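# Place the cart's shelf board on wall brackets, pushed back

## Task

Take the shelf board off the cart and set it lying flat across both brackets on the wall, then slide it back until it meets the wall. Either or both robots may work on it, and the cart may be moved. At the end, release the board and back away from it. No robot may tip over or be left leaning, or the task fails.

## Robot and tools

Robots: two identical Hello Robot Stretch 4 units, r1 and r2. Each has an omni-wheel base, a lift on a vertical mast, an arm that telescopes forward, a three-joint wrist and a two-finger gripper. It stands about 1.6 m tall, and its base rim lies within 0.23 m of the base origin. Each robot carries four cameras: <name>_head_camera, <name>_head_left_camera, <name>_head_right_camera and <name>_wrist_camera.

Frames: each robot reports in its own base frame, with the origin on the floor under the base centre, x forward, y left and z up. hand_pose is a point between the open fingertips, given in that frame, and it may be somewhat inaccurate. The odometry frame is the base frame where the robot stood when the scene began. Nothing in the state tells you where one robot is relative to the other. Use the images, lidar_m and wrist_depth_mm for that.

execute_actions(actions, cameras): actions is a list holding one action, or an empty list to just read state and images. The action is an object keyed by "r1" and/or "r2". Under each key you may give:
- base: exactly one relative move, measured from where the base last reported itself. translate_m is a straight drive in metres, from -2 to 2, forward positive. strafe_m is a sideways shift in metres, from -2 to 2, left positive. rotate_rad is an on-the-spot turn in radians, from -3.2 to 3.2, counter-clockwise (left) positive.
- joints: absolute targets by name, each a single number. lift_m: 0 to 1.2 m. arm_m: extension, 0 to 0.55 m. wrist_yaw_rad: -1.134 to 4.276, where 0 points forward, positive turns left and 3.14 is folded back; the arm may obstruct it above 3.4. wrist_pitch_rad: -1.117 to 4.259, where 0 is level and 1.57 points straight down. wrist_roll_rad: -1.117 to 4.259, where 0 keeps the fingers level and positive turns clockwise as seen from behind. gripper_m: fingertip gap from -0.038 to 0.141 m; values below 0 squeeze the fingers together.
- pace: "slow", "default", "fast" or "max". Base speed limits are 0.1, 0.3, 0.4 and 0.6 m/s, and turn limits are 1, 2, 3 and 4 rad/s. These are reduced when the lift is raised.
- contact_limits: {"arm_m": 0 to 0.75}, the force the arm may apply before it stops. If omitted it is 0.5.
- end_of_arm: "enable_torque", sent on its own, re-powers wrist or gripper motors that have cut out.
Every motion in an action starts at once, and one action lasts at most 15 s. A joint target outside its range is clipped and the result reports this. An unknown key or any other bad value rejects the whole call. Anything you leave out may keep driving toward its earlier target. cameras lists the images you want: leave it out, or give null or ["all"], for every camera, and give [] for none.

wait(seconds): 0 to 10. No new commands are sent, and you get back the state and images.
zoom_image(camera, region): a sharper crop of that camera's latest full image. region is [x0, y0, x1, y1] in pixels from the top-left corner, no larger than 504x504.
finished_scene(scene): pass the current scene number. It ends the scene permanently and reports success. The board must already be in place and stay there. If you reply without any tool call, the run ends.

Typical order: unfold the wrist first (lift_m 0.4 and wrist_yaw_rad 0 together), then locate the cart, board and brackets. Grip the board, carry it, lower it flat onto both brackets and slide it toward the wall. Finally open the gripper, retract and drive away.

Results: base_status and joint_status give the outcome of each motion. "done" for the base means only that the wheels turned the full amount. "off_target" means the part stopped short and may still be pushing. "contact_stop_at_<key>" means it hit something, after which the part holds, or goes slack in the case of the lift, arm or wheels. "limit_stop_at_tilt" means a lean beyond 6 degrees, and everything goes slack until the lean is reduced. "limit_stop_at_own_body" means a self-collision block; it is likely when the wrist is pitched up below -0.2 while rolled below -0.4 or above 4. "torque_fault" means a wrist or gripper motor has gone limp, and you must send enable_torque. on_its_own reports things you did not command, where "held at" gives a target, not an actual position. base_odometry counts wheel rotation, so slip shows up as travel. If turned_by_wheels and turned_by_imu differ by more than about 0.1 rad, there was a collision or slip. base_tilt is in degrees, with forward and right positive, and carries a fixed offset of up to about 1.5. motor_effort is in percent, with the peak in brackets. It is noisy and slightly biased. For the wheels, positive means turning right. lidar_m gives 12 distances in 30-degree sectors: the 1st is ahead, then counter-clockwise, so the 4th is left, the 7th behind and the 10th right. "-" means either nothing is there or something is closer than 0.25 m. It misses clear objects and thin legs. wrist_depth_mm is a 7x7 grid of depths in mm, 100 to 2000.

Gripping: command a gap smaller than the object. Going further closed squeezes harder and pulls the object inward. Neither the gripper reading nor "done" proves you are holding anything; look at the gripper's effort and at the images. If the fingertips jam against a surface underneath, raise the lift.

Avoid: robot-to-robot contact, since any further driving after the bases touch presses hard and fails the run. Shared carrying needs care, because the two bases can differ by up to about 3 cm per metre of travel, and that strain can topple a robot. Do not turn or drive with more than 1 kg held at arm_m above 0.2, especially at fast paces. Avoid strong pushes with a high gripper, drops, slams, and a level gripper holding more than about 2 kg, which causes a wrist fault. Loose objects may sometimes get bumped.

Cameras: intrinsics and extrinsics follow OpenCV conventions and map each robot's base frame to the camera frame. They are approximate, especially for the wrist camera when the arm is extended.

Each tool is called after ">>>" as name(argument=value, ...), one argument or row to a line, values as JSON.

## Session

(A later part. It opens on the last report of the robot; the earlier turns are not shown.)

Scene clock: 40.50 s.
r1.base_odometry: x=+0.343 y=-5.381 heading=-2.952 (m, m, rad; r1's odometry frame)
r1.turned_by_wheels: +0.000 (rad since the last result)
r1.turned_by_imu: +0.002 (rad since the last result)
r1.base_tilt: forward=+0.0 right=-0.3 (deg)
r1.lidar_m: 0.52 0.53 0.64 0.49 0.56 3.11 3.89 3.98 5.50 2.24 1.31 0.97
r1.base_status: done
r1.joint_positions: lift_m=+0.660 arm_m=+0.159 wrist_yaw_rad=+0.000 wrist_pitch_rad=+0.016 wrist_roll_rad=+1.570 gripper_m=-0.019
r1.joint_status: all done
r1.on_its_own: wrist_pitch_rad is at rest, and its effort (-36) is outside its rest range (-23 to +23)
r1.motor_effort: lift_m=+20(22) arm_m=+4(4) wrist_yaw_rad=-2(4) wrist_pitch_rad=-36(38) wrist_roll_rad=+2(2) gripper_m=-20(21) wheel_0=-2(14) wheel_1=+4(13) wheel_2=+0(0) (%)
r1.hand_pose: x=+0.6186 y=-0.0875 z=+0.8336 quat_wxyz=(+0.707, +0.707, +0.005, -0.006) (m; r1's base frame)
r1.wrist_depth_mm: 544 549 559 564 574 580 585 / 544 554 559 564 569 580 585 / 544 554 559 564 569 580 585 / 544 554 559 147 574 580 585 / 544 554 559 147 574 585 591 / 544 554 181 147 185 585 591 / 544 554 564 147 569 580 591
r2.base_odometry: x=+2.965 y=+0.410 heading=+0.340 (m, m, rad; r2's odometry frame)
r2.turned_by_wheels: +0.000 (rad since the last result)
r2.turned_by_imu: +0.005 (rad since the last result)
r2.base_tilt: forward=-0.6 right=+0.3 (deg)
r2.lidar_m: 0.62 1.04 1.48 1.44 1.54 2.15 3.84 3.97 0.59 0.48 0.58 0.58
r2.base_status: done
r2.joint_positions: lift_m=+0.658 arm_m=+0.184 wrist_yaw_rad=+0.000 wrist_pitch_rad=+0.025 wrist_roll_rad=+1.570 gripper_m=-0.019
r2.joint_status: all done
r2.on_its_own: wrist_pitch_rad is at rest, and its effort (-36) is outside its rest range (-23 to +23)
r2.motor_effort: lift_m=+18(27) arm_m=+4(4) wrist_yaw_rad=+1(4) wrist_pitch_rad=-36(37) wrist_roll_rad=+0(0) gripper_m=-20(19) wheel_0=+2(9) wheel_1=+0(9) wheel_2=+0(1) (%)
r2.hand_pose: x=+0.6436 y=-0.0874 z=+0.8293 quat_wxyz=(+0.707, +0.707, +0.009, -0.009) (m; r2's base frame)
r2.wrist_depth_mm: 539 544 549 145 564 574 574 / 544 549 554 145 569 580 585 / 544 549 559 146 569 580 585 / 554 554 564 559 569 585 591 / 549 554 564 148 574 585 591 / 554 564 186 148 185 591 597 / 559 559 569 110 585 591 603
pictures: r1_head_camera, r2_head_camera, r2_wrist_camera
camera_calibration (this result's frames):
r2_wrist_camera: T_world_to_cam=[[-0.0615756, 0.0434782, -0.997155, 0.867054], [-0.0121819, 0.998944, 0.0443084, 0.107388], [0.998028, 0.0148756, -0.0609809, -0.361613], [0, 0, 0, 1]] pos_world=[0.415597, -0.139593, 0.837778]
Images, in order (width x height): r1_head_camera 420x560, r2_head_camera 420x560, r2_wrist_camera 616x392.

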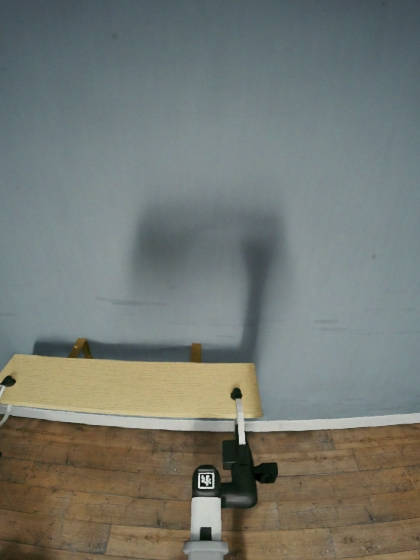

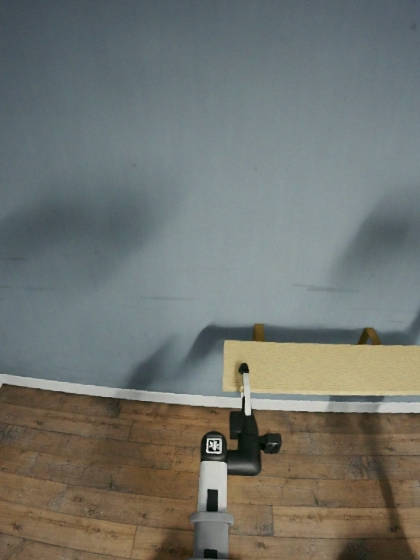

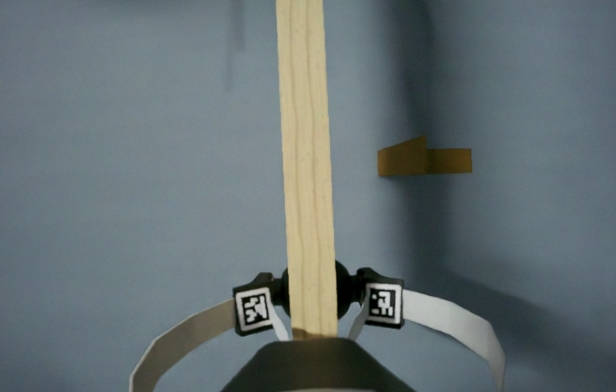

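>>> execute_actions(
  actions=[
    {"r1":{"base":{"translate_m":0.19},"joints":{"lift_m":0.563}},"r2":{"base":{"translate_m":0.195},"joints":{"lift_m":0.56}}},
  ],
  cameras=[],
)

>>> execute_actions(
  actions=[
    {"r1":{"joints":{"lift_m":0.543,"arm_m":0.195},"contact_limits":{"arm_m":0.12},"pace":"slow"},"r2":{"joints":{"lift_m":0.54,"arm_m":0.22},"contact_limits":{"arm_m":0.12},"pace":"slow"}},
  ],
  cameras=["r1_head_camera","r2_wrist_camera"],
)

Scene clock: 43.10 s.
r1.base_odometry: x=+0.157 y=-5.417 heading=-2.952 (m, m, rad; r1's odometry frame)
r1.turned_by_wheels: +0.001 (rad since the last result)
r1.turned_by_imu: +0.000 (rad since the last result)
r1.base_tilt: forward=+0.0 right=-0.2 (deg)
r1.lidar_m: 0.53 0.55 0.63 0.51 0.56 3.12 4.12 4.19 5.77 2.21 1.05 0.76
r1.base_status: done
r1.joint_positions: lift_m=+0.563 arm_m=+0.159 wrist_yaw_rad=+0.002 wrist_pitch_rad=+0.016 wrist_roll_rad=+1.570 gripper_m=-0.019
r1.joint_status: all done
r1.on_its_own: wrist_pitch_rad is at rest, and its effort (-36) is outside its rest range (-23 to +23)
r1.motor_effort: lift_m=+20(20) arm_m=+4(4) wrist_yaw_rad=-7(7) wrist_pitch_rad=-36(38) wrist_roll_rad=+2(2) gripper_m=-22(21) wheel_0=+5(10) wheel_1=+5(8) wheel_2=-2(14) (%)
r1.hand_pose: x=+0.6188 y=-0.0869 z=+0.7367 quat_wxyz=(+0.707, +0.707, +0.006, -0.005) (m; r1's base frame)
r1.wrist_depth_mm: 357 362 366 370 375 382 384 / 357 362 368 373 375 382 384 / 359 364 368 373 375 379 384 / 362 364 368 147 377 382 384 / 359 364 370 147 377 384 389 / 362 366 181 147 185 384 387 / 362 364 370 147 379 387 389
r2.base_odometry: x=+3.149 y=+0.474 heading=+0.340 (m, m, rad; r2's odometry frame)
r2.turned_by_wheels: +0.000 (rad since the last result)
r2.turned_by_imu: -0.001 (rad since the last result)
r2.base_tilt: forward=-0.7 right=+0.2 (deg)
r2.lidar_m: 0.64 0.83 1.17 1.44 1.54 2.14 4.08 4.18 0.61 0.49 0.59 0.59
r2.base_status: done
r2.joint_positions: lift_m=+0.560 arm_m=+0.184 wrist_yaw_rad=-0.002 wrist_pitch_rad=+0.024 wrist_roll_rad=+1.570 gripper_m=-0.019
r2.joint_status: all done
r2.on_its_own: wrist_pitch_rad is at rest, and its effort (-36) is outside its rest range (-23 to +23)
r2.motor_effort: lift_m=+18(19) arm_m=+4(4) wrist_yaw_rad=+6(6) wrist_pitch_rad=-36(35) wrist_roll_rad=+0(1) gripper_m=-19(20) wheel_0=-2(4) wheel_1=+0(5) wheel_2=-1(11) (%)
r2.hand_pose: x=+0.6434 y=-0.0879 z=+0.7314 quat_wxyz=(+0.707, +0.707, +0.008, -0.009) (m; r2's base frame)
r2.wrist_depth_mm: 353 357 364 145 373 377 379 / 357 359 366 145 375 382 384 / 359 364 368 146 375 379 384 / 357 366 368 370 379 384 387 / 362 368 370 147 382 384 389 / 366 368 186 148 185 387 389 / 366 368 373 110 384 389 394
pictures: none
No camera images: the call's "cameras" was empty. Leave "cameras" out to get every camera's image.

Scene clock: 44.43 s.
r1.base_odometry: x=+0.157 y=-5.417 heading=-2.952 (m, m, rad; r1's odometry frame)
r1.turned_by_wheels: +0.000 (rad since the last result)
r1.turned_by_imu: +0.000 (rad since the last result)
r1.base_tilt: forward=-0.1 right=-0.2 (deg)
r1.lidar_m: 0.56 0.57 0.62 0.50 0.56 3.13 4.10 4.19 5.77 2.23 1.06 0.78
r1.base_status: not commanded
r1.joint_positions: lift_m=+0.543 arm_m=+0.187 wrist_yaw_rad=+0.000 wrist_pitch_rad=+0.014 wrist_roll_rad=+1.570 gripper_m=-0.019
r1.joint_status: arm_m contact_stop (moved +0.028 of +0.036); the others done
r1.on_its_own: arm_m is slack since a contact_stop (your +0.195 is given up); wrist_pitch_rad is at rest, and its effort (-30) is outside its rest range (-23 to +23)
r1.motor_effort: lift_m=+20(19) arm_m=+0(12) wrist_yaw_rad=-1(6) wrist_pitch_rad=-30(36) wrist_roll_rad=+2(1) gripper_m=-19(22) wheel_0=+4(4) wheel_1=+5(5) wheel_2=-4(4) (%)
r1.contact_limits: arm_m 0.12
r1.hand_pose: x=+0.6463 y=-0.0875 z=+0.7173 quat_wxyz=(+0.707, +0.707, +0.005, -0.005) (m; r1's base frame)
r1.wrist_depth_mm: 332 336 340 345 347 353 355 / 332 336 340 345 347 353 357 / 332 338 340 345 349 353 357 / 334 336 342 145 349 353 359 / 334 338 342 146 351 355 359 / 334 338 182 158 186 357 357 / 336 338 342 145 349 357 359
r2.base_odometry: x=+3.149 y=+0.474 heading=+0.339 (m, m, rad; r2's odometry frame)
r2.turned_by_wheels: +0.000 (rad since the last result)
r2.turned_by_imu: +0.000 (rad since the last result)
r2.base_tilt: forward=-0.8 right=+0.2 (deg)
r2.lidar_m: 0.68 0.82 1.15 1.45 1.52 2.13 4.08 4.18 0.58 0.49 0.61 0.59
r2.base_status: not commanded
r2.joint_positions: lift_m=+0.540 arm_m=+0.213 wrist_yaw_rad=-0.005 wrist_pitch_rad=+0.019 wrist_roll_rad=+1.570 gripper_m=-0.019
r2.joint_status: arm_m contact_stop (moved +0.029 of +0.036); the others done
r2.on_its_own: arm_m is slack since a contact_stop (your +0.220 is given up); wrist_yaw_rad is at rest, and its effort (+15) is outside its rest range (-13 to +13)
r2.motor_effort: lift_m=+21(20) arm_m=+0(11) wrist_yaw_rad=+15(20) wrist_pitch_rad=-21(35) wrist_roll_rad=-1(0) gripper_m=-17(19) wheel_0=+2(2) wheel_1=+2(1) wheel_2=-8(7) (%)
r2.contact_limits: arm_m 0.12
r2.hand_pose: x=+0.6721 y=-0.0888 z=+0.7130 quat_wxyz=(+0.707, +0.707, +0.005, -0.008) (m; r2's base frame)
r2.wrist_depth_mm: 329 332 336 338 343 349 351 / 332 334 340 145 343 351 351 / 332 334 342 145 345 349 353 / 334 338 342 146 349 353 355 / 336 342 342 146 349 353 357 / 338 342 186 147 183 357 357 / 338 342 347 110 355 357 359
pictures: r1_head_camera, r2_wrist_camera
camera_calibration (this result's frames):
r2_wrist_camera: T_world_to_cam=[[-0.0559463, 0.0437479, -0.997475, 0.749375], [-0.00765184, 0.998991, 0.0442436, 0.11127], [0.998404, 0.0101078, -0.0555551, -0.401734], [0, 0, 0, 1]] pos_world=[0.443869, -0.139881, 0.720242]
Images, in order (width x height): r1_head_camera 420x560, r2_wrist_camera 616x392.

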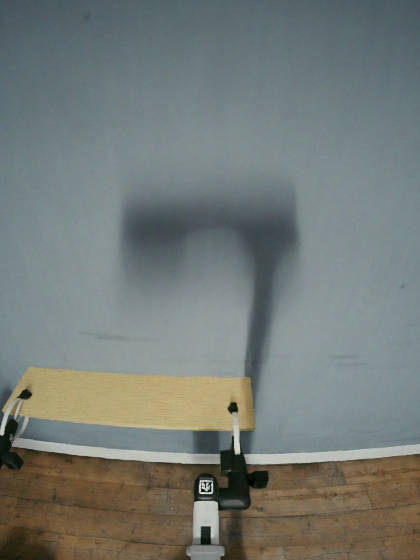

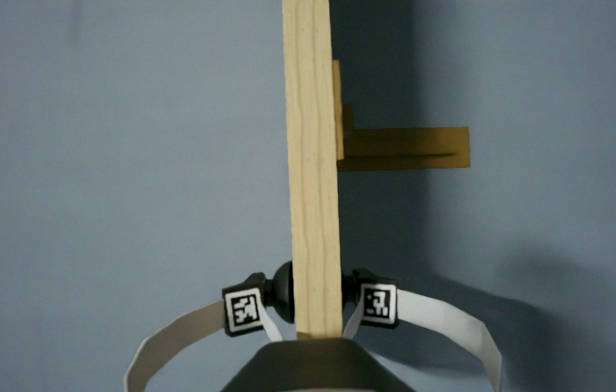

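>>> execute_actions(
  actions=[
    {"r1":{"joints":{"lift_m":0.533,"gripper_m":0.09}},"r2":{"joints":{"lift_m":0.533,"gripper_m":0.09}}},
  ],
  cameras=["r1_wrist_camera","r2_wrist_camera"],
)

>>> execute_actions(
  actions=[
    {"r1":{"base":{"translate_m":-0.4},"joints":{"arm_m":0.01},"pace":"max"},"r2":{"base":{"translate_m":-0.4},"joints":{"arm_m":0.01},"pace":"max"}},
  ],
  cameras=["r1_head_camera"],
)

Scene clock: 46.77 s.
r1.base_odometry: x=+0.157 y=-5.417 heading=-2.952 (m, m, rad; r1's odometry frame)
r1.turned_by_wheels: +0.000 (rad since the last result)
r1.turned_by_imu: +0.000 (rad since the last result)
r1.base_tilt: forward=+0.0 right=-0.2 (deg)
r1.lidar_m: 0.57 0.57 0.61 0.50 0.58 3.10 4.11 4.18 5.78 2.22 1.06 0.77
r1.base_status: not commanded
r1.joint_positions: lift_m=+0.533 arm_m=+0.187 wrist_yaw_rad=+0.000 wrist_pitch_rad=+0.006 wrist_roll_rad=+1.570 gripper_m=+0.090
r1.joint_status: all done
r1.on_its_own: arm_m is held at +0.187, not at your +0.195, since a contact_stop
r1.motor_effort: lift_m=+17(19) arm_m=+2(2) wrist_yaw_rad=-2(5) wrist_pitch_rad=-7(30) wrist_roll_rad=+1(2) gripper_m=-4(22) wheel_0=+3(4) wheel_1=+5(6) wheel_2=-4(4) (%)
r1.hand_pose: x=+0.6460 y=-0.0875 z=+0.7098 quat_wxyz=(+0.707, +0.707, +0.002, -0.002) (m; r1's base frame)
r1.wrist_depth_mm: 336 338 342 343 345 349 351 / 334 338 342 345 345 347 351 / 336 338 342 345 347 349 353 / 336 340 342 345 347 351 353 / 336 340 343 145 347 353 353 / 338 340 211 145 206 353 355 / 340 340 342 145 349 353 355
r2.base_odometry: x=+3.149 y=+0.474 heading=+0.340 (m, m, rad; r2's odometry frame)
r2.turned_by_wheels: +0.000 (rad since the last result)
r2.turned_by_imu: +0.000 (rad since the last result)
r2.base_tilt: forward=-0.7 right=+0.3 (deg)
r2.lidar_m: 0.64 0.84 1.15 1.45 1.51 2.16 4.08 4.19 0.61 0.48 0.62 0.60
r2.base_status: not commanded
r2.joint_positions: lift_m=+0.533 arm_m=+0.213 wrist_yaw_rad=+0.000 wrist_pitch_rad=+0.015 wrist_roll_rad=+1.570 gripper_m=+0.090
r2.joint_status: all done
r2.on_its_own: arm_m is held at +0.213, not at your +0.220, since a contact_stop
r2.motor_effort: lift_m=+15(20) arm_m=+2(2) wrist_yaw_rad=+2(18) wrist_pitch_rad=-8(21) wrist_roll_rad=+0(0) gripper_m=+0(16) wheel_0=+1(2) wheel_1=+1(1) wheel_2=-4(7) (%)
r2.hand_pose: x=+0.6723 y=-0.0875 z=+0.7074 quat_wxyz=(+0.707, +0.707, +0.005, -0.005) (m; r2's base frame)
r2.wrist_depth_mm: 329 330 334 142 340 343 347 / 330 336 336 143 340 342 349 / 336 336 340 144 342 349 347 / 336 336 342 144 345 349 351 / 338 342 345 343 349 351 353 / 338 343 200 146 225 353 357 / 342 342 343 110 353 353 359
pictures: r1_wrist_camera, r2_wrist_camera
camera_calibration (this result's frames):
r1_wrist_camera: T_world_to_cam=[[-0.0303359, -0.0443152, -0.998557, 0.71532], [0.00606024, 0.99899, -0.0445186, 0.175586], [0.999521, -0.00740201, -0.0300367, -0.400114], [0, 0, 0, 1]] pos_world=[0.420558, -0.146671, 0.710086]
r2_wrist_camera: T_world_to_cam=[[-0.0518041, 0.0435032, -0.997709, 0.741085], [-0.0121677, 0.998949, 0.044189, 0.113344], [0.998583, 0.014429, -0.0512203, -0.405021], [0, 0, 0, 1]] pos_world=[0.444217, -0.13962, 0.713634]
Images, in order (width x height): r1_wrist_camera 616x392, r2_wrist_camera 616x392.

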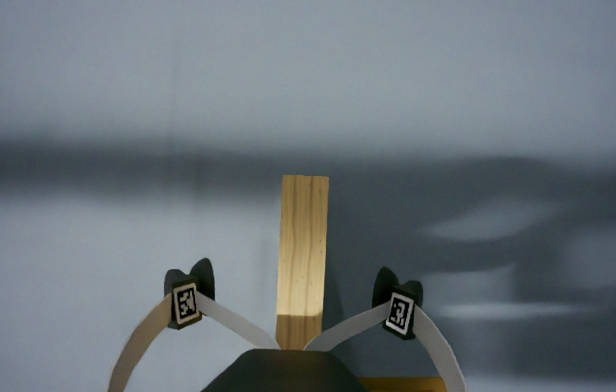

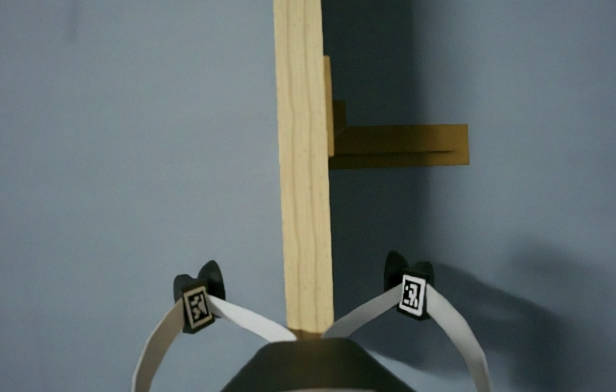

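Scene clock: 49.10 s.
r1.base_odometry: x=+0.550 y=-5.342 heading=-2.953 (m, m, rad; r1's odometry frame)
r1.turned_by_wheels: -0.001 (rad since the last result)
r1.turned_by_imu: +0.001 (rad since the last result)
r1.base_tilt: forward=-0.1 right=-0.3 (deg)
r1.lidar_m: 0.94 0.98 0.57 0.49 0.55 3.12 3.68 3.79 5.21 2.72 1.61 1.19
r1.base_status: done
r1.joint_positions: lift_m=+0.533 arm_m=+0.011 wrist_yaw_rad=+0.000 wrist_pitch_rad=+0.005 wrist_roll_rad=+1.570 gripper_m=+0.090
r1.joint_status: all done
r1.motor_effort: lift_m=+17(17) arm_m=-4(5) wrist_yaw_rad=-2(3) wrist_pitch_rad=-6(7) wrist_roll_rad=+2(1) gripper_m=-2(1) wheel_0=-3(10) wheel_1=-2(9) wheel_2=-3(14) (%)
r1.hand_pose: x=+0.4702 y=-0.0875 z=+0.7098 quat_wxyz=(+0.707, +0.707, +0.002, -0.002) (m; r1's base frame)
r1.wrist_depth_mm: 904 917 931 931 931 931 931 / 904 904 917 931 946 946 946 / 904 904 931 931 946 946 931 / 917 917 946 931 946 946 946 / 917 931 917 931 946 960 946 / 917 917 211 931 206 960 931 / 917 917 931 151 931 946 917
r2.base_odometry: x=+2.772 y=+0.341 heading=+0.340 (m, m, rad; r2's odometry frame)
r2.turned_by_wheels: +0.000 (rad since the last result)
r2.turned_by_imu: +0.001 (rad since the last result)
r2.base_tilt: forward=-0.7 right=+0.2 (deg)
r2.lidar_m: 0.97 1.26 1.51 1.46 1.54 2.18 3.64 3.78 0.58 0.48 0.60 1.01
r2.base_status: done
r2.joint_positions: lift_m=+0.533 arm_m=+0.011 wrist_yaw_rad=+0.000 wrist_pitch_rad=+0.015 wrist_roll_rad=+1.570 gripper_m=+0.090
r2.joint_status: all done
r2.motor_effort: lift_m=+16(16) arm_m=-4(4) wrist_yaw_rad=+1(0) wrist_pitch_rad=-8(9) wrist_roll_rad=+0(0) gripper_m=-1(1) wheel_0=+2(8) wheel_1=+0(5) wheel_2=+0(11) (%)
r2.hand_pose: x=+0.4700 y=-0.0875 z=+0.7075 quat_wxyz=(+0.707, +0.707, +0.005, -0.005) (m; r2's base frame)
r2.wrist_depth_mm: 904 917 917 931 931 946 931 / 917 931 931 946 946 960 960 / 931 931 931 931 960 960 960 / 917 931 946 946 976 960 946 / 931 946 931 946 976 976 960 / 931 960 200 960 225 960 960 / 946 946 960 110 960 976 960
pictures: r1_head_camera
Images, in order (width x height): r1_head_camera 420x560.

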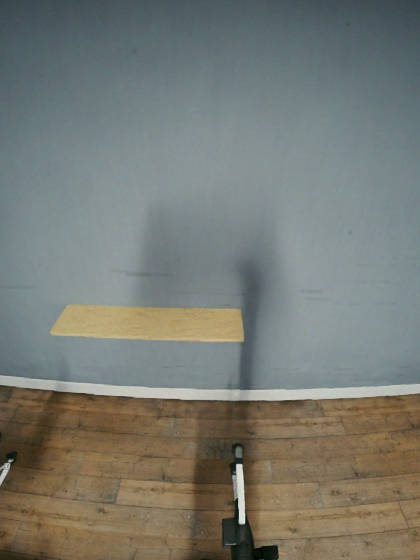

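>>> finished_scene(
  scene=2,
)

The scene is finished: the task was done.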